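# Straighten a leaning stack of magnet blocks

## Task

Align the tilted stack of magnetic blocks so every block sits squarely over the one beneath it, then open the grippers and release everything.

## Robot and tools

Robot: two six-joint arms with parallel grippers, named left_arm and right_arm. The names are labels, not image sides. In the shared scene frame the origin is on the tabletop midway between the arms, +x points out over the table, +z points up, and left_arm sits on the +y side. Base roots: left_arm at (-0.031, +0.267, 0) m with quat_wxyz (+0.995, 0, 0, -0.104); right_arm at (-0.047, -0.360, 0) m with quat_wxyz (+0.999, 0, 0, -0.049).

Tools.
execute_actions takes "actions", a list holding at most one item, plus an optional "pictures" boolean. An empty list commands nothing and returns the state with camera images. A motion item is {"rows": [...], "steps": n}: n is 1 to 15 control steps of 1/30 s (default 15), but at least 9 are needed. Each row is consumed by one step; if rows run out, the last one repeats. A wait item is {"steps": n} with n up to 300 and no rows; it counts from the previous result, and your reply time is included. A refused call moves nothing.

Row layout: one flat list of 14 numbers covering both arms, always all 14 even when one arm stays still. First left_arm: waist, shoulder, elbow, wrist pitch, wrist yaw, wrist roll, gripper opening; then the same seven for right_arm. The six joint values are absolute target angles in radians, in the same form as the Joint positions line, not offsets. Ranges per arm: waist -2.880 to 2.880, shoulder 0.000 to 3.142, elbow 0.000 to 3.019, wrist pitch -1.693 to 1.571, wrist yaw -1.571 to 1.571, wrist roll -2.094 to 2.094. A target more than 0.019 rad beyond a range end, and farther out than the joint's last reported angle, makes the call refused. True limits may sit up to 0.019 rad off the listed ones; a target past the true end is clipped there and reported as "joint sent to its limit" (possibly referring to an earlier action still running). No such message does not prove there is more room. Opening is an absolute value from -1 (closed) to +1 (fully open, about 0.094 m between pads).

Motion limits: every step, each joint target is clamped to lie near its measured angle: waist 0.264, shoulder 0.32, elbow 0.276, wrist pitch 0.33, wrist yaw 0.186, wrist roll 0.522 rad. If the targets would carry a gripper more than 70 mm from where it is, all of that arm's targets are pulled back proportionally. Far goals therefore take several calls. Between calls the arms keep heading to the last row sent until they nearly stop or a step is HELD; after that only a new action moves them further. Fingers already moving finish their motion.

zoom_image takes "camera" (cam_left_wrist or cam_right_wrist) and "region" [x0, y0, x1, y1] in pixels of that camera's latest 504x504 image, origin top-left, at most 504 by 504. It shows that area in more detail and moves nothing.

read_manual returns only licence texts; it does not move the robot.

finished_scene takes "scene", the number of the current scene. Replying without any tool call also ends the session.

Results. The state line gives for each arm end_effector_position (m) and end_effector_quat_wxyz in the scene frame; this point lies between the finger pads about 1 cm behind the tips, and may be off, more so at long reach. The fingers point along the gripper's +z and close along its y. Joint positions and Joint velocities list each arm's six joints (rad, rad/s) then pad gap (m, m/s). grip_measured is the finger opening on the command scale; readings can be off by around 1 mm of opening. "joint command not followed" means a clearance check changed or blocked some joint targets, while the rest of the row was applied. HELD marks steps where your row was partly or wholly not sent. MOTOR HOT appears at 85 °C; at 100 °C an OVER-TEMPERATURE FAULT drops the arm until it cools, so do not hold loads longer than needed.

Cameras: cam_left_wrist and cam_right_wrist, fisheye, 504x504, in that order. Images come only with an empty action list or "pictures": true. The given calibration (K, D, T_world_to_cam) is approximate; pose errors are roughly 0.5 degrees and 2.5 mm per axis.

Gripping: apart from near -1 and +1, the fingers are driven to the commanded opening as measured. To hold a block, command about 0.03 below grip_measured for a firm hold, less for a lighter one. Pads push up to roughly 50 to 62 N, briefly more on contact.

Avoid: dropping or knocking anything off the table (that fails the task), letting the arms collide or press on each other, slamming or shoving hard. Occasional external tugs on held parts or pushes on loose ones can happen. Move smoothly and finish by opening the gripper so nothing is held.

Each tool is called after ">>>" by a JSON object that holds its "api" and its "payload", one argument or row to a line.

## Session

>>> {"api": "execute_actions", "payload": {
  "actions": []
}}

Scene clock: 0.00 s of 6600.00 s.
left_arm: end_effector_position=(-0.0313, -0.1193, +0.1994) grip_measured=+1.000 end_effector_quat_wxyz=(-0.041, +0.875, -0.219, +0.429) | right_arm: end_effector_position=(+0.1976, -0.4452, +0.3278) grip_measured=+1.000 end_effector_quat_wxyz=(+0.140, -0.386, +0.895, -0.172)
Joint positions: left_arm=[-1.707  1.465  1.104 -1.445 -0.868  1.607  0.094] | right_arm=[-0.177  0.744  1.044 -1.431  0.088 -1.109  0.094]
Joint velocities: left_arm=[-0.005 -0.015  0.012 -0.007 -0.037 -0.081  0.   ] | right_arm=[-0.005 -0.005 -0.002 -0.012  0.037 -0.066  0.   ]
Motor temperatures (°C, as the motors report them): left_arm=[24 25 23 25 22 25] | right_arm=[25 23 25 22 22 25]

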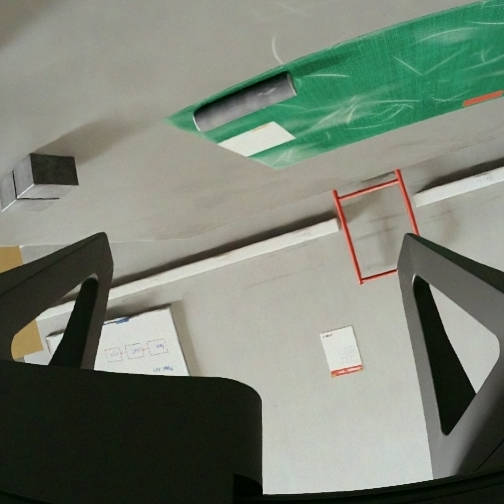

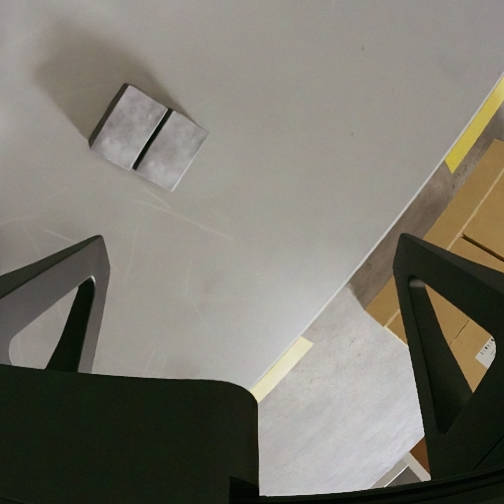

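>>> {"api": "execute_actions", "payload": {
  "actions": [
    {"rows":[[-0.2,0.6,1.0,-0.8,0,0,1,0.3,0.6,1.0,-0.8,0,0,1]]}
  ]
}}

>>> {"api": "execute_actions", "payload": {
  "actions": [
    {"steps":90}
  ],
  "pictures": true
}}

Scene clock: 0.90 s of 6600.00 s.
left_arm: end_effector_position=(+0.0004, -0.1262, +0.2028) grip_measured=+1.000 end_effector_quat_wxyz=(+0.159, +0.956, +0.099, +0.227) | right_arm: end_effector_position=(+0.2685, -0.3293, +0.4093) grip_measured=+1.000 end_effector_quat_wxyz=(+0.456, -0.311, +0.824, -0.124)
Joint positions: left_arm=[-1.499  1.244  1.005 -1.107 -0.52   1.286  0.094] | right_arm=[ 0.2    0.629  0.996 -0.953  0.006 -0.623  0.094]
Joint velocities: left_arm=[ 1.431 -1.372 -0.129  1.516  1.253 -1.414  0.   ] | right_arm=[ 2.007 -0.503 -0.017  2.234 -0.066  2.762  0.   ]
Motor temperatures (°C, as the motors report them): left_arm=[24 25 23 25 22 25] | right_arm=[25 23 25 22 22 25]
Steps of this call (steps 1 to 21: nothing new was sent; steps 22 to 27: the first 6 steps of this action). Readings (joint positions):
22: left_arm=[-1.696 1.451 1.094 -1.408 -0.813 1.561] | right_arm=[-0.157 0.733 1.034 -1.381 0.063 -1.041]
23: left_arm=[-1.674 1.421 1.068 -1.334 -0.745 1.500] | right_arm=[-0.099 0.711 1.015 -1.282 0.037 -0.953]
25: left_arm=[-1.595 1.337 1.024 -1.212 -0.624 1.387] | right_arm=[0.052 0.665 0.997 -1.112 0.015 -0.795]
27: the state above

Scene clock: 3.90 s of 6600.00 s.
left_arm: end_effector_position=(+0.2686, +0.1410, +0.4479) grip_measured=+1.000 end_effector_quat_wxyz=(+0.534, +0.169, +0.822, -0.105) | right_arm: end_effector_position=(+0.2687, -0.2921, +0.4489) grip_measured=+1.000 end_effector_quat_wxyz=(+0.543, -0.095, +0.832, +0.055)
Joint positions: left_arm=[-0.189  0.602  0.998 -0.816 -0.002  0.008  0.094] | right_arm=[ 0.31   0.595  0.996 -0.817 -0.002 -0.013  0.094]
Joint velocities: left_arm=[-0.005 -0.005  0.007 -0.007 -0.007  0.022  0.   ] | right_arm=[-0.015  0.005 -0.007 -0.012  0.007  0.022  0.   ]
Motor temperatures (°C, as the motors report them): left_arm=[24 25 24 25 22 25] | right_arm=[25 23 26 22 22 25]
Kept back: nothing.
Steps of this call (steps 1 to 9: the last 9 steps of your previous action; steps 10 to 60: the robot went on to your last target; steps 61 to 90: nothing new was sent). Readings (joint positions):
1: left_arm=[-1.451 1.198 1.002 -1.059 -0.472 1.239] | right_arm=[0.259 0.615 0.996 -0.892 0.001 -0.526]
2: left_arm=[-1.404 1.152 1.002 -1.018 -0.425 1.192] | right_arm=[0.297 0.602 0.996 -0.854 -0.002 -0.430]
4: left_arm=[-1.313 1.058 1.002 -0.955 -0.333 1.100] | right_arm=[0.318 0.588 0.996 -0.824 -0.002 -0.280]
8: left_arm=[-1.132 0.865 1.002 -0.888 -0.150 0.916] | right_arm=[0.311 0.589 0.996 -0.817 -0.002 -0.121]
90: the state above
All arms were judged still, so your last target was given up. Only a new action makes them travel on or press farther. Fingers that are still opening or closing keep moving.
camera_calibration (this result's frames):
cam_left_wrist: T_world_to_cam=[[-0.373759, -0.927517, 0.00405053, 0.22857], [-0.808773, 0.323765, -0.490981, 0.398241], [0.454082, -0.186784, -0.871161, 0.418664], [0, 0, 0, 1]] pos_world=[0.217409, 0.161266, 0.559327]
cam_right_wrist: T_world_to_cam=[[0.210191, -0.977149, 0.0316133, -0.360208], [-0.845218, -0.197873, -0.496441, 0.397508], [0.491352, 0.0776272, -0.867495, 0.405354], [0, 0, 0, 1]] pos_world=[0.212522, -0.304787, 0.560369]

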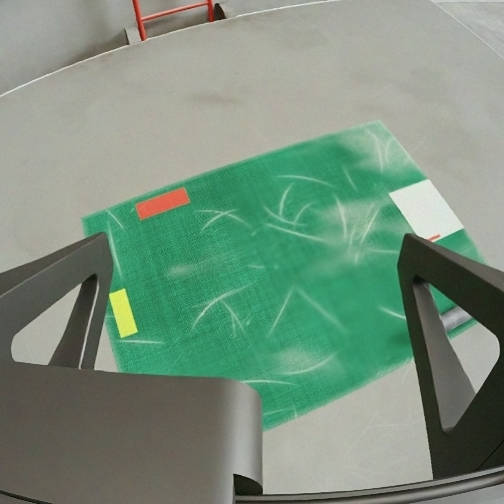

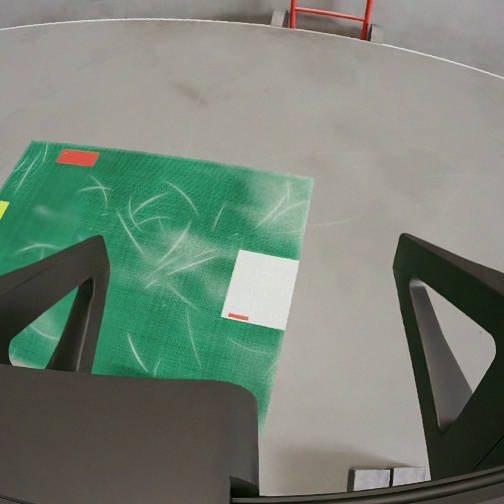

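>>> {"api": "execute_actions", "payload": {
  "actions": [
    {"rows":[[-1.056,1.72,0.57,1.25,0,0,1,-0.34,0.1,0.6,-1.0,0,0,1]]}
  ]
}}

>>> {"api": "execute_actions", "payload": {
  "actions": [
    {"steps":75}
  ],
  "pictures": true
}}

Scene clock: 5.93 s of 6600.00 s.
left_arm: end_effector_position=(+0.2910, +0.0873, +0.3844) grip_measured=+1.000 end_effector_quat_wxyz=(+0.510, +0.217, +0.822, -0.129) | right_arm: end_effector_position=(+0.2087, -0.3613, +0.3576) grip_measured=+1.000 end_effector_quat_wxyz=(+0.507, -0.004, +0.862, -0.003)
Joint positions: left_arm=[-0.301  0.691  0.876 -0.648 -0.004  0.008  0.094] | right_arm=[ 0.092  0.355  0.763 -0.916 -0.004 -0.013  0.094]
Joint velocities: left_arm=[-0.708  0.816 -0.774  0.847 -0.051 -0.066  0.   ] | right_arm=[-1.578 -1.841 -1.365 -0.51  -0.007 -0.007  0.   ]
Motor temperatures (°C, as the motors report them): left_arm=[24 25 24 25 22 25] | right_arm=[25 23 27 22 22 25]
Steps of this call (steps 1 to 55: nothing new was sent; steps 56 to 61: the first 6 steps of this action). Readings (joint positions):
56: left_arm=[-0.194 0.606 0.988 -0.799 -0.004 0.008] | right_arm=[0.300 0.584 0.983 -0.822 -0.005 -0.013]
57: left_arm=[-0.209 0.610 0.972 -0.765 -0.004 0.008] | right_arm=[0.271 0.556 0.952 -0.837 -0.005 -0.013]
59: left_arm=[-0.253 0.641 0.928 -0.706 -0.004 0.008] | right_arm=[0.189 0.467 0.861 -0.879 -0.005 -0.013]
61: the state above

Scene clock: 8.43 s of 6600.00 s.
left_arm: end_effector_position=(+0.1258, -0.2538, +0.1601) grip_measured=+1.000 end_effector_quat_wxyz=(+0.585, +0.406, +0.549, -0.438) | right_arm: end_effector_position=(+0.1354, -0.4484, +0.2995) grip_measured=+1.000 end_effector_quat_wxyz=(+0.496, +0.187, +0.840, -0.116)
Joint positions: left_arm=[-1.068  1.724  0.562  1.229  0.002 -0.006  0.094] | right_arm=[-0.35   0.098  0.596 -1.     0.001 -0.011  0.094]
Joint velocities: left_arm=[ 0.005 -0.005 -0.012 -0.012 -0.007 -0.051  0.   ] | right_arm=[-0.015 -0.015  0.002 -0.027 -0.095 -0.007  0.   ]
Motor temperatures (°C, as the motors report them): left_arm=[24 25 25 25 22 25] | right_arm=[25 23 27 22 22 25]
Kept back: nothing.
Steps of this call (steps 1 to 9: the last 9 steps of your previous action; steps 10 to 60: the robot went on to your last target; steps 61 to 75: nothing new was sent). Readings (joint positions):
1: left_arm=[-0.325 0.720 0.848 -0.619 -0.004 0.008] | right_arm=[0.033 0.289 0.715 -0.936 -0.004 -0.013]
2: left_arm=[-0.349 0.752 0.820 -0.590 -0.004 0.008] | right_arm=[-0.041 0.221 0.670 -0.956 -0.003 -0.013]
4: left_arm=[-0.401 0.823 0.763 -0.530 -0.004 0.008] | right_arm=[-0.219 0.106 0.610 -0.989 -0.001 -0.013]
8: left_arm=[-0.522 0.995 0.670 -0.385 -0.004 0.008] | right_arm=[-0.363 0.066 0.597 -1.000 0.001 -0.011]
75: the state above
All arms were judged still, so your last target was given up. Only a new action makes them travel on or press farther. Fingers that are still opening or closing keep moving.
camera_calibration (this result's frames):
cam_left_wrist: T_world_to_cam=[[-0.955052, -0.29545, 0.0242041, 0.0404443], [-0.179086, 0.509977, -0.841339, 0.293461], [0.23623, -0.807857, -0.539965, -0.0241789], [0, 0, 0, 1]] pos_world=[0.0968929, -0.157242, 0.232866]
cam_right_wrist: T_world_to_cam=[[-0.434269, -0.900244, 0.0311791, -0.358305], [-0.823052, 0.38249, -0.419865, 0.414079], [0.366055, -0.207996, -0.907051, 0.254056], [0, 0, 0, 1]] pos_world=[0.0922098, -0.4281, 0.415471]

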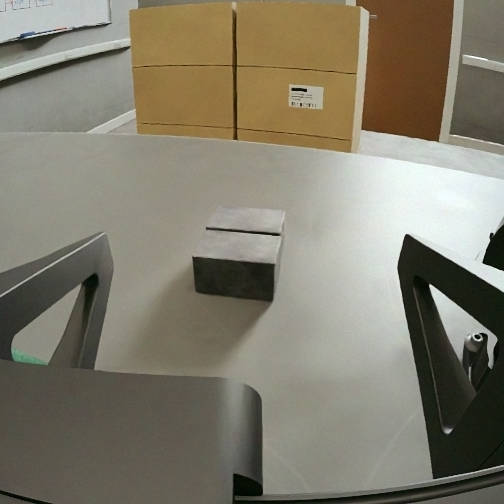

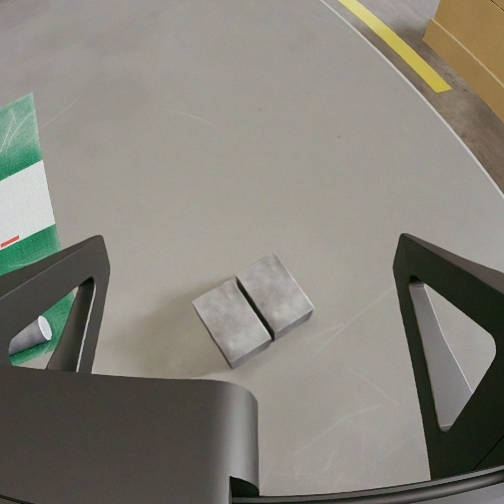

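A distractor holder. Search elsewhere.

>>> {"api": "execute_actions", "payload": {
  "actions": [
    {"rows":[[0.5,0.3,0.8,-0.9,0,0,1,0.75,0.1,0.6,-0.75,0,0,1]]}
  ]
}}

>>> {"api": "execute_actions", "payload": {
  "actions": [
    {"steps":90}
  ],
  "pictures": true
}}

Scene clock: 13.33 s of 6600.00 s.
left_arm: end_effector_position=(+0.1781, -0.2463, +0.1854) grip_measured=+1.000 end_effector_quat_wxyz=(+0.591, +0.389, +0.582, -0.401) | right_arm: end_effector_position=(+0.1779, -0.3580, +0.3461) grip_measured=+1.000 end_effector_quat_wxyz=(+0.599, -0.009, +0.801, +0.000)
Joint positions: left_arm=[-0.973  1.618  0.601  1.038  0.004 -0.006  0.094] | right_arm=[ 0.112  0.1    0.59  -0.776  0.003 -0.01   0.094]
Joint velocities: left_arm=[ 0.708 -0.786  0.247 -1.004  0.037  0.066  0.   ] | right_arm=[ 2.799 -0.005  0.012  0.149 -0.007 -0.007  0.   ]
Motor temperatures (°C, as the motors report them): left_arm=[24 25 25 25 22 25] | right_arm=[25 23 28 22 22 25]
Steps of this call (steps 1 to 90: nothing new was sent; then 1.70 s passed at rest; steps 91 to 96: the first 6 steps of this action). Readings (joint positions):
91: left_arm=[-1.063 1.718 0.565 1.212 0.004 -0.006] | right_arm=[-0.327 0.098 0.594 -0.961 0.005 -0.010]
92: left_arm=[-1.054 1.705 0.569 1.174 0.004 -0.006] | right_arm=[-0.260 0.099 0.590 -0.891 0.006 -0.010]
94: left_arm=[-1.018 1.667 0.583 1.106 0.004 -0.006] | right_arm=[-0.080 0.100 0.590 -0.803 0.005 -0.010]
96: the state above

Scene clock: 16.33 s of 6600.00 s.
left_arm: end_effector_position=(+0.2014, +0.3396, +0.3773) grip_measured=+1.000 end_effector_quat_wxyz=(+0.538, -0.129, +0.829, +0.081) | right_arm: end_effector_position=(+0.1311, -0.2219, +0.3481) grip_measured=+1.000 end_effector_quat_wxyz=(+0.571, -0.263, +0.753, +0.193)
Joint positions: left_arm=[ 0.512  0.291  0.762 -0.892 -0.002 -0.006  0.094] | right_arm=[ 0.759  0.1    0.59  -0.767 -0.001 -0.01   0.094]
Joint velocities: left_arm=[ 0.005  0.005 -0.002  0.002 -0.007  0.007  0.   ] | right_arm=[-0.005  0.005  0.017 -0.002  0.037 -0.037  0.   ]
Motor temperatures (°C, as the motors report them): left_arm=[24 25 26 25 22 25] | right_arm=[25 23 29 22 22 25]
Kept back: nothing.
Steps of this call (steps 1 to 9: the last 9 steps of your previous action; steps 10 to 60: the robot went on to your last target; steps 61 to 90: nothing new was sent). Readings (joint positions):
1: left_arm=[-0.948 1.592 0.610 1.004 0.004 -0.006] | right_arm=[0.209 0.100 0.590 -0.771 0.003 -0.010]
2: left_arm=[-0.922 1.564 0.618 0.970 0.004 -0.006] | right_arm=[0.306 0.100 0.590 -0.768 0.002 -0.010]
4: left_arm=[-0.868 1.505 0.631 0.901 0.004 -0.006] | right_arm=[0.500 0.100 0.590 -0.768 0.001 -0.010]
8: left_arm=[-0.753 1.379 0.647 0.761 0.004 -0.006] | right_arm=[0.768 0.100 0.590 -0.767 -0.001 -0.010]
90: the state above
All arms were judged still, so your last target was given up. Only a new action makes them travel on or press farther. Fingers that are still opening or closing keep moving.
camera_calibration (this result's frames):
cam_left_wrist: T_world_to_cam=[[0.317518, -0.948113, 0.0162395, 0.251104], [-0.823632, -0.284236, -0.490755, 0.454311], [0.469907, 0.142448, -0.871146, 0.309863], [0, 0, 0, 1]] pos_world=[0.148848, 0.323067, 0.488814]
cam_right_wrist: T_world_to_cam=[[0.608508, -0.793045, 0.0282627, -0.269636], [-0.61724, -0.495395, -0.611227, 0.189186], [0.498731, 0.354491, -0.790951, 0.413882], [0, 0, 0, 1]] pos_world=[0.0744331, -0.266828, 0.450616]

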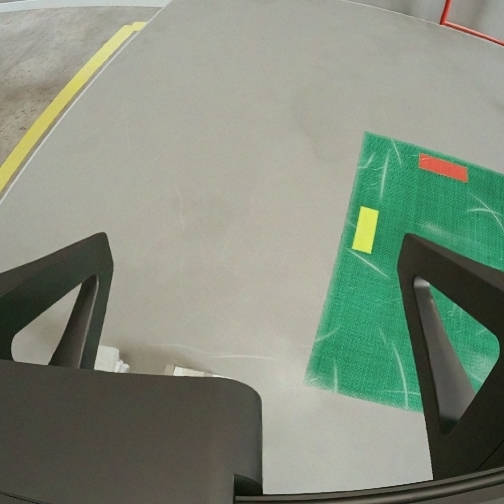

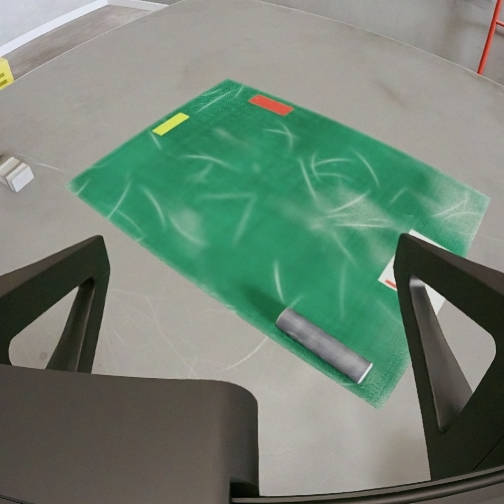

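>>> {"api": "execute_actions", "payload": {
  "actions": [
    {"rows":[[0.85,0.1,0.6,-1.15,0,0,1,0.75,0.1,0.6,-0.75,0,0,1]]}
  ]
}}

>>> {"api": "execute_actions", "payload": {
  "actions": [
    {"steps":30}
  ],
  "pictures": true
}}

Scene clock: 16.93 s of 6600.00 s.
left_arm: end_effector_position=(+0.1256, +0.3743, +0.2759) grip_measured=+1.000 end_effector_quat_wxyz=(+0.434, -0.267, +0.850, +0.134) | right_arm: end_effector_position=(+0.1311, -0.2219, +0.3481) grip_measured=+1.000 end_effector_quat_wxyz=(+0.571, -0.263, +0.753, +0.193)
Joint positions: left_arm=[ 0.811  0.115  0.603 -1.117 -0.001 -0.005  0.094] | right_arm=[ 0.759  0.1    0.59  -0.767 -0.001 -0.01   0.094]
Joint velocities: left_arm=[ 1.499 -0.786 -0.652 -0.725 -0.022 -0.022  0.   ] | right_arm=[ 0.005 -0.005 -0.002  0.007  0.007 -0.022  0.   ]
Motor temperatures (°C, as the motors report them): left_arm=[24 25 26 25 22 25] | right_arm=[25 23 29 22 22 25]
Steps of this call (steps 1 to 12: nothing new was sent; steps 13 to 18: the first 6 steps of this action). Readings (joint positions):
13: left_arm=[0.523 0.283 0.754 -0.913 0.001 -0.006] | right_arm=[0.759 0.100 0.590 -0.767 -0.001 -0.010]
14: left_arm=[0.560 0.260 0.734 -0.955 0.001 -0.006] | right_arm=[0.759 0.100 0.590 -0.767 -0.001 -0.010]
16: left_arm=[0.680 0.187 0.665 -1.046 0.001 -0.005] | right_arm=[0.759 0.100 0.590 -0.767 -0.001 -0.010]
18: the state above

Scene clock: 17.93 s of 6600.00 s.
left_arm: end_effector_position=(+0.1135, +0.3775, +0.2621) grip_measured=+1.000 end_effector_quat_wxyz=(+0.419, -0.290, +0.849, +0.141) | right_arm: end_effector_position=(+0.1311, -0.2219, +0.3481) grip_measured=+1.000 end_effector_quat_wxyz=(+0.571, -0.263, +0.753, +0.193)
Joint positions: left_arm=[ 0.863  0.087  0.58  -1.149 -0.001 -0.005  0.094] | right_arm=[ 0.759  0.1    0.59  -0.767 -0.001 -0.01   0.094]
Joint velocities: left_arm=[ 0.005 -0.015  0.002 -0.012 -0.007 -0.081  0.   ] | right_arm=[-0.015 -0.005 -0.017 -0.002 -0.022  0.081  0.   ]
Motor temperatures (°C, as the motors report them): left_arm=[24 25 26 25 22 25] | right_arm=[25 23 29 22 22 25]
Kept back: nothing.
Steps of this call (steps 1 to 9: the last 9 steps of your previous action; steps 10 to 30: the robot went on to your last target). Readings (joint positions):
1: left_arm=[0.850 0.094 0.587 -1.136 -0.001 -0.005] | right_arm=[0.759 0.100 0.590 -0.767 -0.001 -0.010]
2: left_arm=[0.869 0.085 0.581 -1.145 -0.001 -0.005] | right_arm=[0.759 0.100 0.590 -0.767 -0.001 -0.010]
4: left_arm=[0.871 0.084 0.580 -1.149 -0.001 -0.005] | right_arm=[0.759 0.100 0.590 -0.767 -0.001 -0.010]
8: left_arm=[0.863 0.086 0.580 -1.149 -0.001 -0.005] | right_arm=[0.759 0.100 0.590 -0.767 -0.001 -0.010]
30: the state above
All arms were judged still, so your last target was given up. Only a new action makes them travel on or press farther. Fingers that are still opening or closing keep moving.
camera_calibration (this result's frames):
cam_left_wrist: T_world_to_cam=[[0.626075, -0.779681, 0.0113231, 0.219528], [-0.747833, -0.604488, -0.274482, 0.391809], [0.220853, 0.163379, -0.961526, 0.289452], [0, 0, 0, 1]] pos_world=[0.0916405, 0.360715, 0.383374]
cam_right_wrist: T_world_to_cam=[[0.608508, -0.793045, 0.0282627, -0.269636], [-0.61724, -0.495395, -0.611227, 0.189186], [0.498731, 0.354491, -0.790951, 0.413882], [0, 0, 0, 1]] pos_world=[0.0744331, -0.266828, 0.450616]

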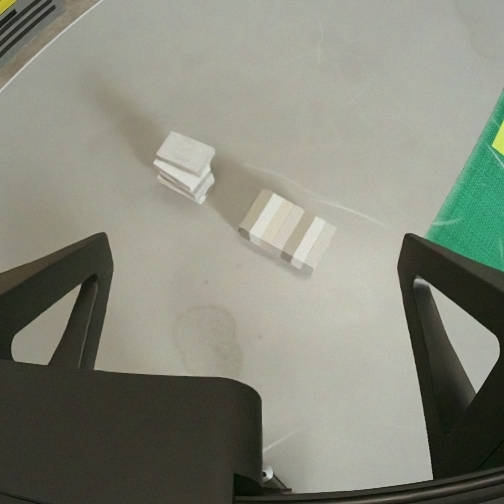

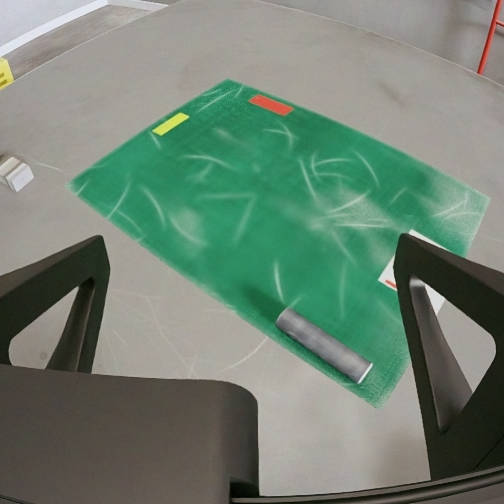

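>>> {"api": "zoom_image", "payload": {
  "camera": "cam_left_wrist",
  "region": [130, 115, 240, 225]
}}

Region (130, 115, 240, 225) of cam_left_wrist's 504x504 image, scaled by 4.582, with more detail than that image has.

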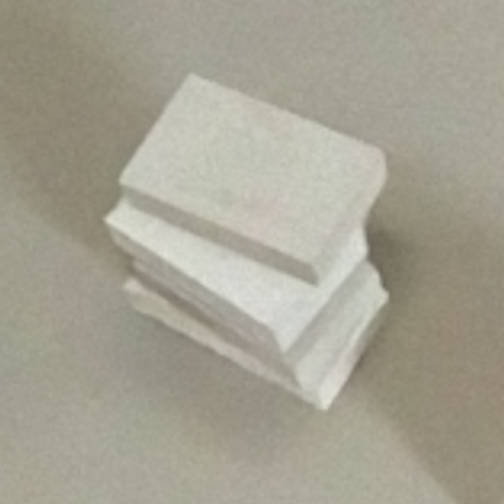

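>>> {"api": "execute_actions", "payload": {
  "actions": [
    {"rows":[[1.045,1.30,0.92,-1.17,0,0.68,1,0.75,0.1,0.6,-0.75,0,0,1]]}
  ]
}}

>>> {"api": "execute_actions", "payload": {
  "actions": [
    {"steps":50}
  ],
  "pictures": true
}}

Scene clock: 19.17 s of 6600.00 s.
left_arm: end_effector_position=(+0.1296, +0.4311, +0.3132) grip_measured=+1.000 end_effector_quat_wxyz=(+0.320, -0.198, +0.902, +0.210) | right_arm: end_effector_position=(+0.1311, -0.2219, +0.3481) grip_measured=+1.000 end_effector_quat_wxyz=(+0.571, -0.263, +0.753, +0.193)
Joint positions: left_arm=[ 1.007  0.409  0.794 -1.169  0.     0.365  0.094] | right_arm=[ 0.759  0.1    0.59  -0.767 -0.001 -0.01   0.094]
Joint velocities: left_arm=[ 0.552  2.31   1.38  -0.002 -0.066  1.663  0.   ] | right_arm=[ 0.005  0.015 -0.007 -0.017 -0.037  0.022  0.   ]
Motor temperatures (°C, as the motors report them): left_arm=[24 25 27 25 22 25] | right_arm=[25 23 29 22 22 25]
Steps of this call (steps 1 to 31: nothing new was sent; steps 32 to 37: the first 6 steps of this action). Readings (joint positions):
32: left_arm=[0.871 0.102 0.591 -1.155 -0.000 0.046] | right_arm=[0.759 0.100 0.590 -0.767 -0.001 -0.010]
33: left_arm=[0.896 0.141 0.618 -1.165 0.000 0.112] | right_arm=[0.759 0.100 0.590 -0.767 -0.001 -0.010]
35: left_arm=[0.959 0.262 0.699 -1.169 0.000 0.240] | right_arm=[0.759 0.100 0.590 -0.767 -0.001 -0.010]
37: the state above

Scene clock: 20.83 s of 6600.00 s.
left_arm: end_effector_position=(+0.1984, +0.5159, +0.1173) grip_measured=+1.000 end_effector_quat_wxyz=(+0.000, -0.077, +0.997, +0.000) | right_arm: end_effector_position=(+0.1311, -0.2219, +0.3481) grip_measured=+1.000 end_effector_quat_wxyz=(+0.571, -0.263, +0.753, +0.193)
Joint positions: left_arm=[ 1.036  1.303  0.898 -1.165  0.     0.672  0.094] | right_arm=[ 0.759  0.1    0.59  -0.767 -0.001 -0.01   0.094]
Joint velocities: left_arm=[-0.015  0.005 -0.007  0.002  0.037  0.051  0.   ] | right_arm=[-0.024 -0.015  0.007 -0.012  0.007  0.037  0.   ]
Motor temperatures (°C, as the motors report them): left_arm=[24 25 27 25 22 25] | right_arm=[25 23 30 22 22 25]
Kept back: nothing.
Steps of this call (steps 1 to 9: the last 9 steps of your previous action; steps 10 to 45: the robot went on to your last target; steps 46 to 50: nothing new was sent). Readings (joint positions):
1: left_arm=[1.023 0.491 0.840 -1.169 0.000 0.418] | right_arm=[0.759 0.100 0.590 -0.767 -0.001 -0.010]
2: left_arm=[1.032 0.575 0.878 -1.169 0.000 0.460] | right_arm=[0.759 0.100 0.590 -0.767 -0.001 -0.010]
4: left_arm=[1.036 0.737 0.919 -1.165 0.000 0.517] | right_arm=[0.759 0.100 0.590 -0.767 -0.001 -0.010]
8: left_arm=[1.036 1.045 0.922 -1.164 0.000 0.581] | right_arm=[0.759 0.100 0.590 -0.767 -0.001 -0.010]
50: the state above
All arms were judged still, so your last target was given up. Only a new action makes them travel on or press farther. Fingers that are still opening or closing keep moving.
camera_calibration (this result's frames):
cam_left_wrist: T_world_to_cam=[[0.171781, -0.98508, -0.0104616, 0.474515], [-0.79114, -0.144274, 0.594376, 0.168463], [-0.587017, -0.093826, -0.804119, 0.383361], [0, 0, 0, 1]] pos_world=[0.276805, 0.527709, 0.213101]
cam_right_wrist: T_world_to_cam=[[0.608508, -0.793045, 0.0282627, -0.269636], [-0.61724, -0.495395, -0.611227, 0.189186], [0.498731, 0.354491, -0.790951, 0.413882], [0, 0, 0, 1]] pos_world=[0.0744331, -0.266828, 0.450616]

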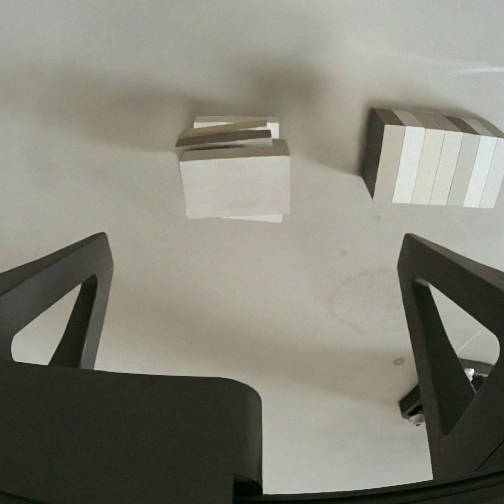

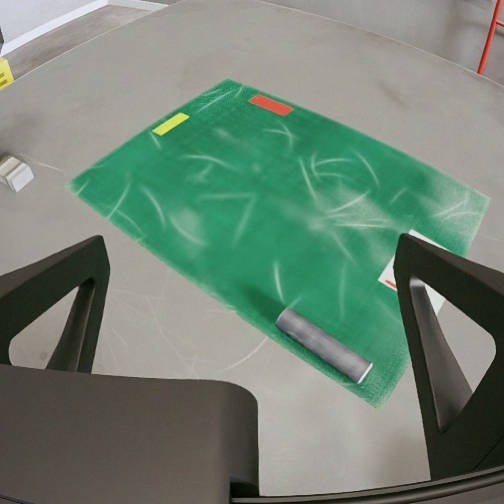

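>>> {"api": "execute_actions", "payload": {
  "actions": [
    {"rows":[[1.068,1.30,0.92,-1.17,0,0.705,0.5,0.75,0.1,0.6,-0.75,0,0,1],[1.068,1.30,0.92,-1.17,0,0.705,0.5,0.75,0.1,0.6,-0.75,0,0,1],[1.068,1.30,0.92,-1.17,0,0.705,0.5,0.75,0.1,0.6,-0.75,0,0,1],[1.068,1.30,0.92,-1.17,0,0.705,0.5,0.75,0.1,0.6,-0.75,0,0,1],[1.068,1.32,0.90,-1.14,0,0.705,0.5,0.75,0.1,0.6,-0.75,0,0,1],[1.068,1.335,0.88,-1.10,0,0.705,0.5,0.75,0.1,0.6,-0.75,0,0,1],[1.068,1.35,0.865,-1.07,0,0.705,0.5,0.75,0.1,0.6,-0.75,0,0,1],[1.068,1.365,0.85,-1.04,0,0.705,0.5,0.75,0.1,0.6,-0.75,0,0,1],[1.068,1.38,0.835,-1.01,0,0.705,0.5,0.75,0.1,0.6,-0.75,0,0,1]]}
  ]
}}

>>> {"api": "execute_actions", "payload": {
  "actions": [
    {"steps":25}
  ],
  "pictures": true
}}

Scene clock: 21.43 s of 6600.00 s.
left_arm: end_effector_position=(+0.1951, +0.5219, +0.1160) grip_measured=+0.503 end_effector_quat_wxyz=(+0.003, -0.078, +0.997, +0.003) | right_arm: end_effector_position=(+0.1311, -0.2219, +0.3481) grip_measured=+1.000 end_effector_quat_wxyz=(+0.571, -0.263, +0.753, +0.193)
Joint positions: left_arm=[ 1.056  1.305  0.896 -1.152  0.     0.691  0.071] | right_arm=[ 0.759  0.1    0.59  -0.767 -0.001 -0.01   0.094]
Joint velocities: left_arm=[ 0.054  0.044 -0.09   0.501 -0.037  0.022  0.   ] | right_arm=[-0.005 -0.005 -0.007  0.002  0.037 -0.066  0.   ]
Motor temperatures (°C, as the motors report them): left_arm=[24 25 27 25 22 25] | right_arm=[25 23 30 22 22 25]
Steps of this call (steps 1 to 12: nothing new was sent; steps 13 to 18: the first 6 steps of this action). Readings (joint positions):
13: left_arm=[1.038 1.303 0.898 -1.165 0.000 0.676] | right_arm=[0.759 0.100 0.590 -0.767 -0.001 -0.010]
14: left_arm=[1.041 1.303 0.898 -1.165 0.000 0.681] | right_arm=[0.759 0.100 0.590 -0.767 -0.001 -0.010]
16: left_arm=[1.049 1.303 0.898 -1.165 0.000 0.687] | right_arm=[0.759 0.100 0.590 -0.767 -0.001 -0.010]
18: the state above

Scene clock: 22.27 s of 6600.00 s.
left_arm: end_effector_position=(+0.1945, +0.5223, +0.0659) grip_measured=+0.502 end_effector_quat_wxyz=(-0.005, -0.075, +0.997, -0.005) | right_arm: end_effector_position=(+0.1311, -0.2219, +0.3481) grip_measured=+1.000 end_effector_quat_wxyz=(+0.571, -0.263, +0.753, +0.193)
Joint positions: left_arm=[ 1.058  1.39   0.828 -1.022  0.     0.698  0.071] | right_arm=[ 0.759  0.1    0.59  -0.767 -0.001 -0.01   0.094]
Joint velocities: left_arm=[ 0.015  0.005 -0.002 -0.012 -0.066 -0.007 -0.001] | right_arm=[-0.015  0.015 -0.012  0.007 -0.022  0.051  0.   ]
Motor temperatures (°C, as the motors report them): left_arm=[24 25 27 25 22 25] | right_arm=[25 23 30 22 22 25]
Kept back: nothing.
Steps of this call (steps 1 to 9: the last 9 steps of your previous action; steps 10 to 25: the robot went on to your last target). Readings (joint positions):
1: left_arm=[1.057 1.308 0.891 -1.131 0.000 0.692] | right_arm=[0.759 0.100 0.590 -0.767 -0.001 -0.010]
2: left_arm=[1.058 1.314 0.883 -1.104 0.000 0.693] | right_arm=[0.759 0.100 0.590 -0.767 -0.001 -0.010]
4: left_arm=[1.058 1.337 0.861 -1.053 0.000 0.695] | right_arm=[0.759 0.100 0.590 -0.767 -0.001 -0.010]
8: left_arm=[1.058 1.385 0.832 -1.027 0.000 0.697] | right_arm=[0.759 0.100 0.590 -0.767 -0.001 -0.010]
25: the state above
camera_calibration (this result's frames):
cam_left_wrist: T_world_to_cam=[[0.167589, -0.985856, -0.00160993, 0.481642], [-0.786142, -0.134624, 0.603206, 0.190211], [-0.59489, -0.0998252, -0.797584, 0.344562], [0, 0, 0, 1]] pos_world=[0.273791, 0.534833, 0.160856]
cam_right_wrist: T_world_to_cam=[[0.608508, -0.793045, 0.0282627, -0.269636], [-0.61724, -0.495395, -0.611227, 0.189186], [0.498731, 0.354491, -0.790951, 0.413882], [0, 0, 0, 1]] pos_world=[0.0744331, -0.266828, 0.450616]

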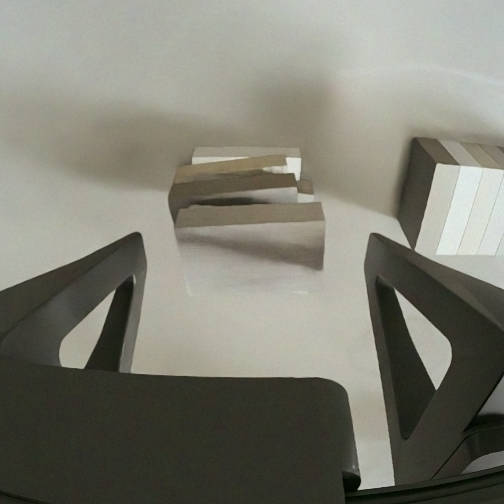

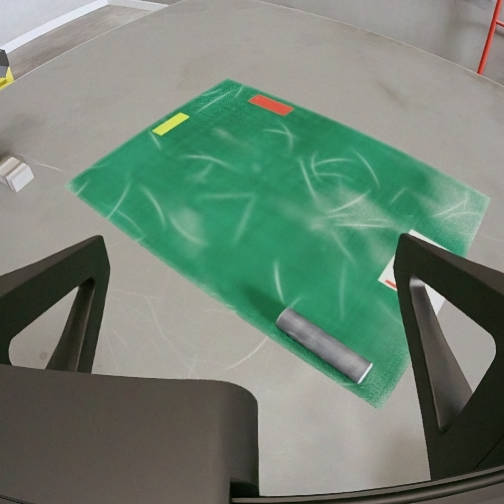

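Good. Descend.

>>> {"api": "execute_actions", "payload": {
  "actions": [
    {"rows":[[1.07,1.39,0.825,-0.98,0,0.705,0.5,0.75,0.1,0.6,-0.75,0,0,1],[1.07,1.40,0.815,-0.96,0,0.705,0.5,0.75,0.1,0.6,-0.75,0,0,1],[1.07,1.41,0.805,-0.94,0,0.705,0.5,0.75,0.1,0.6,-0.75,0,0,1],[1.07,1.42,0.797,-0.92,0,0.705,0.5,0.75,0.1,0.6,-0.75,0,0,1],[1.07,1.43,0.79,-0.90,0,0.705,0.5,0.75,0.1,0.6,-0.75,0,0,1],[1.07,1.44,0.782,-0.88,0,0.705,0.5,0.75,0.1,0.6,-0.75,0,0,1],[1.07,1.45,0.775,-0.86,0,0.705,0.5,0.75,0.1,0.6,-0.75,0,0,1],[1.07,1.462,0.768,-0.838,0,0.705,0.5,0.75,0.1,0.6,-0.75,0,0,1]]}
  ]
}}

>>> {"api": "execute_actions", "payload": {
  "actions": [
    {"steps":25}
  ],
  "pictures": true
}}

Scene clock: 22.97 s of 6600.00 s.
left_arm: end_effector_position=(+0.2015, +0.5303, +0.0544) grip_measured=+0.502 end_effector_quat_wxyz=(+0.015, -0.075, +0.997, +0.015) | right_arm: end_effector_position=(+0.1311, -0.2219, +0.3481) grip_measured=+1.000 end_effector_quat_wxyz=(+0.571, -0.263, +0.753, +0.193)
Joint positions: left_arm=[ 1.058  1.402  0.803 -0.93   0.     0.698  0.071] | right_arm=[ 0.759  0.1    0.59  -0.767 -0.001 -0.01   0.094]
Joint velocities: left_arm=[-0.005  0.22  -0.212  0.559  0.022 -0.037  0.   ] | right_arm=[-0.024  0.005 -0.002 -0.002 -0.007 -0.051  0.   ]
Motor temperatures (°C, as the motors report them): left_arm=[24 25 27 25 22 25] | right_arm=[25 23 30 22 22 25]
Steps of this call (steps 1 to 15: the robot went on to your last target; steps 16 to 21: the first 6 steps of this action). Readings (joint positions):
16: left_arm=[1.058 1.390 0.828 -1.017 0.000 0.698] | right_arm=[0.759 0.100 0.590 -0.767 -0.001 -0.010]
17: left_arm=[1.058 1.390 0.825 -1.004 0.000 0.698] | right_arm=[0.759 0.100 0.590 -0.767 -0.001 -0.010]
19: left_arm=[1.058 1.392 0.816 -0.968 0.000 0.698] | right_arm=[0.759 0.100 0.590 -0.767 -0.001 -0.010]
21: the state above

Scene clock: 23.80 s of 6600.00 s.
left_arm: end_effector_position=(+0.1981, +0.5264, +0.0215) grip_measured=+0.502 end_effector_quat_wxyz=(+0.006, -0.075, +0.997, +0.006) | right_arm: end_effector_position=(+0.1311, -0.2219, +0.3481) grip_measured=+1.000 end_effector_quat_wxyz=(+0.571, -0.263, +0.753, +0.193)
Joint positions: left_arm=[ 1.058  1.467  0.764 -0.85   0.     0.698  0.071] | right_arm=[ 0.759  0.1    0.59  -0.767 -0.001 -0.01   0.094]
Joint velocities: left_arm=[-0.005 -0.015 -0.007 -0.032  0.051 -0.037 -0.001] | right_arm=[-0.015 -0.005  0.002 -0.007  0.037 -0.007  0.   ]
Motor temperatures (°C, as the motors report them): left_arm=[24 25 27 25 22 25] | right_arm=[25 23 30 22 22 25]
Kept back: nothing.
Steps of this call (steps 1 to 9: the last 9 steps of your previous action; steps 10 to 25: the robot went on to your last target). Readings (joint positions):
1: left_arm=[1.058 1.410 0.795 -0.910 0.000 0.698] | right_arm=[0.759 0.100 0.590 -0.767 -0.001 -0.010]
2: left_arm=[1.058 1.421 0.788 -0.890 0.000 0.698] | right_arm=[0.759 0.100 0.590 -0.767 -0.001 -0.010]
4: left_arm=[1.058 1.445 0.775 -0.864 0.000 0.698] | right_arm=[0.759 0.100 0.590 -0.767 -0.001 -0.010]
8: left_arm=[1.058 1.467 0.765 -0.854 0.000 0.698] | right_arm=[0.759 0.100 0.590 -0.767 -0.001 -0.010]
25: the state above
camera_calibration (this result's frames):
cam_left_wrist: T_world_to_cam=[[0.167821, -0.985593, -0.021039, 0.485245], [-0.798266, -0.148385, 0.583741, 0.230436], [-0.578453, -0.0811691, -0.811667, 0.298958], [0, 0, 0, 1]] pos_world=[0.275448, 0.536713, 0.118349]
cam_right_wrist: T_world_to_cam=[[0.608508, -0.793045, 0.0282627, -0.269636], [-0.61724, -0.495395, -0.611227, 0.189186], [0.498731, 0.354491, -0.790951, 0.413882], [0, 0, 0, 1]] pos_world=[0.0744331, -0.266828, 0.450616]

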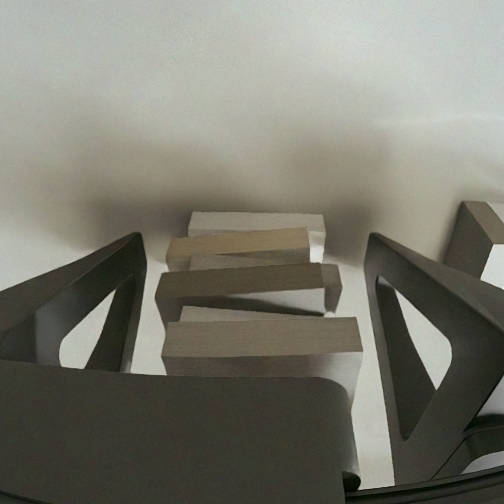

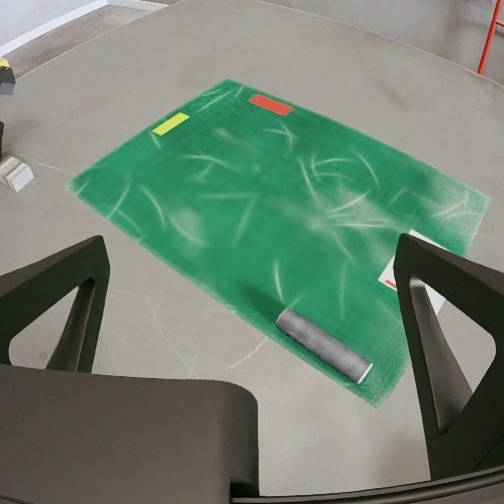

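>>> {"api": "execute_actions", "payload": {
  "actions": [
    {"rows":[[1.07,1.478,0.762,-0.838,0,0.705,0.5,0.75,0.1,0.6,-0.75,0,0,1]]}
  ]
}}

>>> {"api": "execute_actions", "payload": {
  "actions": [
    {"rows":[[1.07,1.478,0.762,-0.838,0,0.705,0.45,0.75,0.1,0.6,-0.75,0,0,1],[1.07,1.478,0.762,-0.838,0,0.705,0.4,0.75,0.1,0.6,-0.75,0,0,1],[1.07,1.478,0.762,-0.838,0,0.705,0.35,0.75,0.1,0.6,-0.75,0,0,1],[1.07,1.478,0.762,-0.838,0,0.705,0.3,0.75,0.1,0.6,-0.75,0,0,1],[1.07,1.478,0.762,-0.838,0,0.705,0.26,0.75,0.1,0.6,-0.75,0,0,1],[1.07,1.478,0.762,-0.838,0,0.705,0.22,0.75,0.1,0.6,-0.75,0,0,1],[1.07,1.478,0.762,-0.838,0,0.705,0.19,0.75,0.1,0.6,-0.75,0,0,1],[1.07,1.478,0.762,-0.838,0,0.705,0.16,0.75,0.1,0.6,-0.75,0,0,1],[1.07,1.478,0.762,-0.838,0,0.705,0.13,0.75,0.1,0.6,-0.75,0,0,1],[1.07,1.478,0.762,-0.838,0,0.705,0.10,0.75,0.1,0.6,-0.75,0,0,1],[1.07,1.478,0.762,-0.838,0,0.705,0.07,0.75,0.1,0.6,-0.75,0,0,1],[1.07,1.478,0.762,-0.838,0,0.705,0.04,0.75,0.1,0.6,-0.75,0,0,1],[1.07,1.478,0.762,-0.838,0,0.705,0.01,0.75,0.1,0.6,-0.75,0,0,1],[1.07,1.478,0.762,-0.838,0,0.705,-0.02,0.75,0.1,0.6,-0.75,0,0,1],[1.07,1.478,0.762,-0.838,0,0.705,-0.05,0.75,0.1,0.6,-0.75,0,0,1]]}
  ]
}}

>>> {"api": "execute_actions", "payload": {
  "actions": [
    {"steps":18}
  ],
  "pictures": true
}}

Scene clock: 24.67 s of 6600.00 s.
left_arm: end_effector_position=(+0.1981, +0.5264, +0.0215) grip_measured=+0.502 end_effector_quat_wxyz=(+0.006, -0.075, +0.997, +0.006) | right_arm: end_effector_position=(+0.1311, -0.2219, +0.3481) grip_measured=+1.000 end_effector_quat_wxyz=(+0.571, -0.263, +0.753, +0.193)
Joint positions: left_arm=[ 1.058  1.467  0.764 -0.85   0.     0.698  0.071] | right_arm=[ 0.759  0.1    0.59  -0.767 -0.001 -0.01   0.094]
Joint velocities: left_arm=[-0.015 -0.015 -0.007 -0.007 -0.007 -0.037 -0.   ] | right_arm=[-0.005 -0.005  0.002 -0.017 -0.007 -0.007  0.   ]
Motor temperatures (°C, as the motors report them): left_arm=[24 25 27 25 22 25] | right_arm=[25 23 30 22 22 25]
Steps of this call (steps 1 to 15: the robot went on to your last target; steps 16 to 20: nothing new was sent; steps 21 to 26: the first 6 steps of this action). Readings (joint positions):
21: left_arm=[1.058 1.467 0.764 -0.850 0.000 0.698] | right_arm=[0.759 0.100 0.590 -0.767 -0.001 -0.010]
22: left_arm=[1.058 1.467 0.764 -0.850 0.000 0.698] | right_arm=[0.759 0.100 0.590 -0.767 -0.001 -0.010]
24: left_arm=[1.058 1.467 0.764 -0.850 0.000 0.698] | right_arm=[0.759 0.100 0.590 -0.767 -0.001 -0.010]
26: the state above

Scene clock: 25.17 s of 6600.00 s.
left_arm: end_effector_position=(+0.1981, +0.5264, +0.0214) grip_measured=+0.241 end_effector_quat_wxyz=(+0.006, -0.075, +0.997, +0.006) | right_arm: end_effector_position=(+0.1311, -0.2219, +0.3481) grip_measured=+1.000 end_effector_quat_wxyz=(+0.571, -0.263, +0.753, +0.193)
Joint positions: left_arm=[ 1.058  1.467  0.764 -0.85   0.     0.698  0.058] | right_arm=[ 0.759  0.1    0.59  -0.767 -0.001 -0.01   0.094]
Joint velocities: left_arm=[ 0.005 -0.005 -0.007  0.002 -0.037 -0.022 -0.038] | right_arm=[-0.005 -0.015 -0.002 -0.017 -0.037  0.051  0.   ]
Motor temperatures (°C, as the motors report them): left_arm=[24 25 27 25 22 25] | right_arm=[25 23 30 22 22 25]
Steps of this call (steps 1 to 9: the last 9 steps of your previous action; steps 10 to 15: the first 6 steps of this action). Readings (joint positions):
10: left_arm=[1.058 1.467 0.764 -0.850 0.000 0.698] | right_arm=[0.759 0.100 0.590 -0.767 -0.001 -0.010]
11: left_arm=[1.058 1.467 0.764 -0.850 0.000 0.698] | right_arm=[0.759 0.100 0.590 -0.767 -0.001 -0.010]
13: left_arm=[1.058 1.467 0.764 -0.850 0.000 0.698] | right_arm=[0.759 0.100 0.590 -0.767 -0.001 -0.010]
15: the state above

Scene clock: 25.77 s of 6600.00 s.
left_arm: end_effector_position=(+0.1988, +0.5282, +0.0215) grip_measured=-0.046 end_effector_quat_wxyz=(+0.008, -0.076, +0.997, +0.009) | right_arm: end_effector_position=(+0.1311, -0.2219, +0.3481) grip_measured=+1.000 end_effector_quat_wxyz=(+0.571, -0.263, +0.753, +0.193)
Joint positions: left_arm=[ 1.059  1.467  0.764 -0.843 -0.001  0.698  0.045] | right_arm=[ 0.759  0.1    0.59  -0.767 -0.001 -0.01   0.094]
Joint velocities: left_arm=[-0.015 -0.005 -0.002  0.007  0.037  0.022 -0.001] | right_arm=[-0.024 -0.005 -0.002  0.007  0.022  0.007  0.   ]
Motor temperatures (°C, as the motors report them): left_arm=[24 25 27 25 22 25] | right_arm=[25 23 30 22 22 25]
Kept back: nothing.
Steps of this call (steps 1 to 9: the last 9 steps of your previous action; steps 10 to 15: the robot went on to your last target; steps 16 to 18: nothing new was sent). Readings (joint positions):
1: left_arm=[1.058 1.467 0.764 -0.850 0.000 0.698] | right_arm=[0.759 0.100 0.590 -0.767 -0.001 -0.010]
2: left_arm=[1.058 1.467 0.764 -0.850 0.000 0.698] | right_arm=[0.759 0.100 0.590 -0.767 -0.001 -0.010]
4: left_arm=[1.059 1.467 0.764 -0.848 -0.001 0.698] | right_arm=[0.759 0.100 0.590 -0.767 -0.001 -0.010]
8: left_arm=[1.059 1.467 0.764 -0.844 -0.001 0.698] | right_arm=[0.759 0.100 0.590 -0.767 -0.001 -0.010]
18: the state above
All arms were judged still, so your last target was given up. Only a new action makes them travel on or press farther. Fingers that are still opening or closing keep moving.
camera_calibration (this result's frames):
cam_left_wrist: T_world_to_cam=[[0.168685, -0.985312, -0.0265475, 0.486649], [-0.800116, -0.15261, 0.580107, 0.233945], [-0.575638, -0.0766144, -0.814107, 0.296495], [0, 0, 0, 1]] pos_world=[0.275767, 0.537919, 0.118585]
cam_right_wrist: T_world_to_cam=[[0.608508, -0.793045, 0.0282627, -0.269636], [-0.61724, -0.495395, -0.611227, 0.189186], [0.498731, 0.354491, -0.790951, 0.413882], [0, 0, 0, 1]] pos_world=[0.0744331, -0.266828, 0.450616]

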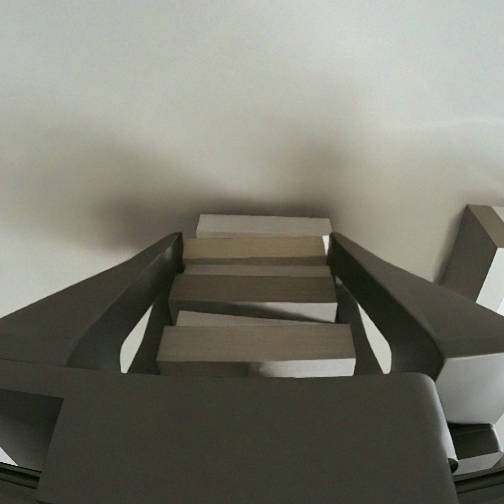

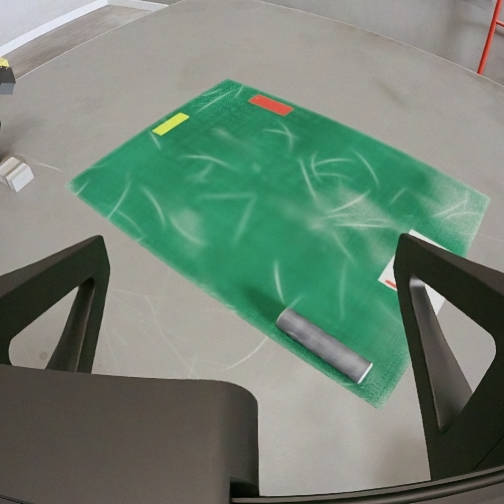

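Stiction kept it from descending. Open a bit and lower.

>>> {"api": "execute_actions", "payload": {
  "actions": [
    {"rows":[[1.07,1.478,0.762,-0.838,0,0.705,0.3,0.75,0.1,0.6,-0.75,0,0,1],[1.07,1.478,0.762,-0.838,0,0.705,0.3,0.75,0.1,0.6,-0.75,0,0,1],[1.07,1.478,0.762,-0.838,0,0.705,0.3,0.75,0.1,0.6,-0.75,0,0,1],[1.07,1.478,0.762,-0.838,0,0.705,0.3,0.75,0.1,0.6,-0.75,0,0,1],[1.07,1.495,0.762,-0.838,0,0.705,0.3,0.75,0.1,0.6,-0.75,0,0,1]]}
  ]
}}

>>> {"api": "execute_actions", "payload": {
  "actions": [
    {"steps":20}
  ]
}}

Scene clock: 26.30 s of 6600.00 s.
left_arm: end_effector_position=(+0.1985, +0.5278, +0.0201) grip_measured=+0.297 end_effector_quat_wxyz=(+0.007, -0.076, +0.997, +0.008) | right_arm: end_effector_position=(+0.1311, -0.2219, +0.3481) grip_measured=+1.000 end_effector_quat_wxyz=(+0.571, -0.263, +0.753, +0.193)
Joint positions: left_arm=[ 1.059  1.471  0.764 -0.843 -0.001  0.698  0.061] | right_arm=[ 0.759  0.1    0.59  -0.767 -0.001 -0.01   0.094]
Joint velocities: left_arm=[-0.005  0.093  0.002  0.002  0.037 -0.051 -0.001] | right_arm=[-0.005 -0.015  0.007 -0.002  0.007 -0.007  0.   ]
Motor temperatures (°C, as the motors report them): left_arm=[24 25 27 25 22 25] | right_arm=[25 23 30 22 22 25]
Steps of this call (steps 1 to 10: nothing new was sent; steps 11 to 16: the first 6 steps of this action). Readings (joint positions):
11: left_arm=[1.059 1.467 0.764 -0.843 -0.001 0.698] | right_arm=[0.759 0.100 0.590 -0.767 -0.001 -0.010]
12: left_arm=[1.059 1.467 0.764 -0.843 -0.001 0.698] | right_arm=[0.759 0.100 0.590 -0.767 -0.001 -0.010]
14: left_arm=[1.059 1.468 0.764 -0.843 -0.001 0.698] | right_arm=[0.759 0.100 0.590 -0.767 -0.001 -0.010]
16: the state above

Scene clock: 26.97 s of 6600.00 s.
left_arm: end_effector_position=(+0.1972, +0.5264, +0.0145) grip_measured=+0.298 end_effector_quat_wxyz=(+0.001, -0.076, +0.997, +0.002) | right_arm: end_effector_position=(+0.1311, -0.2219, +0.3481) grip_measured=+1.000 end_effector_quat_wxyz=(+0.571, -0.263, +0.753, +0.193)
Joint positions: left_arm=[ 1.059  1.489  0.764 -0.843 -0.001  0.698  0.061] | right_arm=[ 0.759  0.1    0.59  -0.767 -0.001 -0.01   0.094]
Joint velocities: left_arm=[-0.005  0.005  0.002 -0.002  0.007 -0.095  0.001] | right_arm=[-0.015  0.005  0.002 -0.012 -0.037 -0.022  0.   ]
Motor temperatures (°C, as the motors report them): left_arm=[24 25 27 25 22 25] | right_arm=[25 23 30 22 22 25]
Kept back: nothing.
Steps of this call (steps 1 to 9: the last 9 steps of your previous action; steps 10 to 20: the robot went on to your last target). Readings (joint positions):
1: left_arm=[1.059 1.475 0.764 -0.843 -0.001 0.698] | right_arm=[0.759 0.100 0.590 -0.767 -0.001 -0.010]
2: left_arm=[1.059 1.479 0.764 -0.843 -0.001 0.698] | right_arm=[0.759 0.100 0.590 -0.767 -0.001 -0.010]
4: left_arm=[1.059 1.486 0.764 -0.843 -0.001 0.698] | right_arm=[0.759 0.100 0.590 -0.767 -0.001 -0.010]
8: left_arm=[1.059 1.489 0.764 -0.843 -0.001 0.698] | right_arm=[0.759 0.100 0.590 -0.767 -0.001 -0.010]
20: the state above

>>> {"api": "execute_actions", "payload": {
  "actions": [
    {"rows":[[1.065,1.49,0.764,-0.84,0,0.70,0.24,0.75,0.1,0.6,-0.75,0,0,1],[1.065,1.49,0.764,-0.84,0,0.70,0.18,0.75,0.1,0.6,-0.75,0,0,1],[1.065,1.49,0.764,-0.84,0,0.70,0.12,0.75,0.1,0.6,-0.75,0,0,1],[1.065,1.49,0.764,-0.84,0,0.70,0.08,0.75,0.1,0.6,-0.75,0,0,1],[1.065,1.49,0.764,-0.84,0,0.70,0.05,0.75,0.1,0.6,-0.75,0,0,1],[1.065,1.49,0.764,-0.84,0,0.70,0.02,0.75,0.1,0.6,-0.75,0,0,1],[1.065,1.49,0.764,-0.84,0,0.70,0.0,0.75,0.1,0.6,-0.75,0,0,1],[1.065,1.49,0.764,-0.84,0,0.70,-0.02,0.75,0.1,0.6,-0.75,0,0,1],[1.065,1.49,0.764,-0.84,0,0.70,-0.04,0.75,0.1,0.6,-0.75,0,0,1],[1.065,1.49,0.764,-0.84,0,0.70,-0.06,0.75,0.1,0.6,-0.75,0,0,1],[1.065,1.49,0.764,-0.84,0,0.70,-0.08,0.75,0.1,0.6,-0.75,0,0,1],[1.065,1.49,0.764,-0.84,0,0.70,-0.10,0.75,0.1,0.6,-0.75,0,0,1],[1.065,1.49,0.764,-0.84,0,0.70,-0.12,0.75,0.1,0.6,-0.75,0,0,1],[1.065,1.49,0.764,-0.84,0,0.70,-0.14,0.75,0.1,0.6,-0.75,0,0,1],[1.065,1.49,0.764,-0.84,0,0.70,-0.16,0.75,0.1,0.6,-0.75,0,0,1]]}
  ]
}}

>>> {"api": "execute_actions", "payload": {
  "actions": [
    {"steps":18}
  ],
  "pictures": true
}}

Scene clock: 27.63 s of 6600.00 s.
left_arm: end_effector_position=(+0.1972, +0.5264, +0.0145) grip_measured=+0.037 end_effector_quat_wxyz=(+0.001, -0.076, +0.997, +0.002) | right_arm: end_effector_position=(+0.1311, -0.2219, +0.3481) grip_measured=+1.000 end_effector_quat_wxyz=(+0.571, -0.263, +0.753, +0.193)
Joint positions: left_arm=[ 1.059  1.489  0.764 -0.843 -0.001  0.698  0.049] | right_arm=[ 0.759  0.1    0.59  -0.767 -0.001 -0.01   0.094]
Joint velocities: left_arm=[-0.005  0.005  0.002 -0.002  0.037 -0.037 -0.029] | right_arm=[ 0.005 -0.005 -0.002  0.007 -0.037 -0.037  0.   ]
Motor temperatures (°C, as the motors report them): left_arm=[24 25 27 25 22 25] | right_arm=[25 23 30 22 22 25]
Steps of this call (steps 1 to 14: the robot went on to your last target; steps 15 to 20: the first 6 steps of this action). Readings (joint positions):
15: left_arm=[1.059 1.489 0.764 -0.843 -0.001 0.698] | right_arm=[0.759 0.100 0.590 -0.767 -0.001 -0.010]
16: left_arm=[1.059 1.489 0.764 -0.843 -0.001 0.698] | right_arm=[0.759 0.100 0.590 -0.767 -0.001 -0.010]
18: left_arm=[1.059 1.489 0.764 -0.843 -0.001 0.698] | right_arm=[0.759 0.100 0.590 -0.767 -0.001 -0.010]
20: the state above

Scene clock: 28.23 s of 6600.00 s.
left_arm: end_effector_position=(+0.1976, +0.5260, +0.0145) grip_measured=-0.088 end_effector_quat_wxyz=(+0.002, -0.076, +0.997, +0.001) | right_arm: end_effector_position=(+0.1311, -0.2219, +0.3481) grip_measured=+1.000 end_effector_quat_wxyz=(+0.571, -0.263, +0.753, +0.193)
Joint positions: left_arm=[ 1.059  1.489  0.764 -0.843  0.002  0.698  0.043] | right_arm=[ 0.759  0.1    0.59  -0.767 -0.001 -0.01   0.094]
Joint velocities: left_arm=[ 0.005 -0.005 -0.002 -0.017  0.007  0.037 -0.   ] | right_arm=[ 0.005 -0.005 -0.002 -0.012  0.022  0.037  0.   ]
Motor temperatures (°C, as the motors report them): left_arm=[24 25 27 25 22 25] | right_arm=[25 23 30 22 22 25]
Kept back: nothing.
Steps of this call (steps 1 to 9: the last 9 steps of your previous action; steps 10 to 15: the robot went on to your last target; steps 16 to 18: nothing new was sent). Readings (joint positions):
1: left_arm=[1.059 1.489 0.764 -0.843 -0.002 0.698] | right_arm=[0.759 0.100 0.590 -0.767 -0.001 -0.010]
2: left_arm=[1.059 1.489 0.764 -0.843 -0.002 0.698] | right_arm=[0.759 0.100 0.590 -0.767 -0.001 -0.010]
4: left_arm=[1.059 1.489 0.764 -0.843 0.001 0.698] | right_arm=[0.759 0.100 0.590 -0.767 -0.001 -0.010]
8: left_arm=[1.059 1.489 0.764 -0.843 0.002 0.698] | right_arm=[0.759 0.100 0.590 -0.767 -0.001 -0.010]
18: the state above
All arms were judged still, so your last target was given up. Only a new action makes them travel on or press farther. Fingers that are still opening or closing keep moving.
camera_calibration (this result's frames):
cam_left_wrist: T_world_to_cam=[[0.168423, -0.985656, -0.0107405, 0.484548], [-0.793199, -0.14199, 0.592178, 0.229556], [-0.585209, -0.091217, -0.805735, 0.299449], [0, 0, 0, 1]] pos_world=[0.275715, 0.537507, 0.110543]
cam_right_wrist: T_world_to_cam=[[0.608508, -0.793045, 0.0282627, -0.269636], [-0.61724, -0.495395, -0.611227, 0.189186], [0.498731, 0.354491, -0.790951, 0.413882], [0, 0, 0, 1]] pos_world=[0.0744331, -0.266828, 0.450616]

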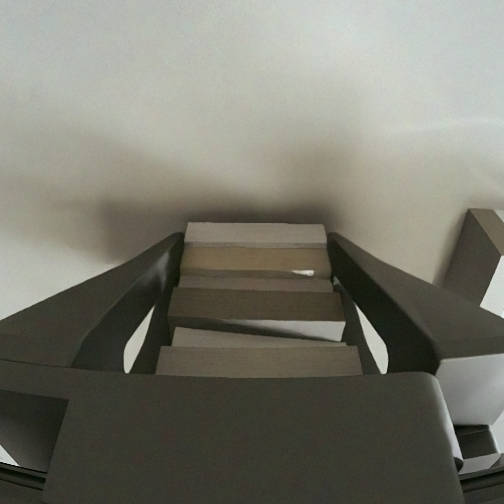

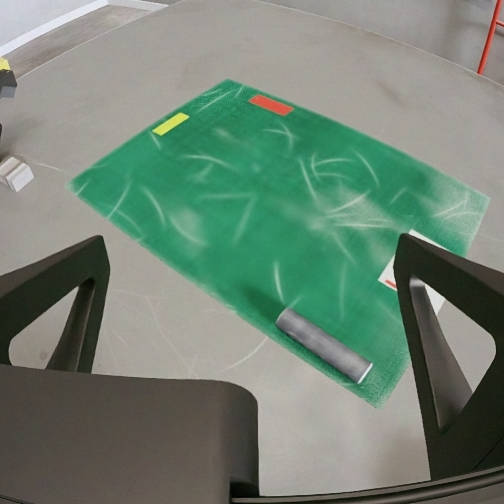

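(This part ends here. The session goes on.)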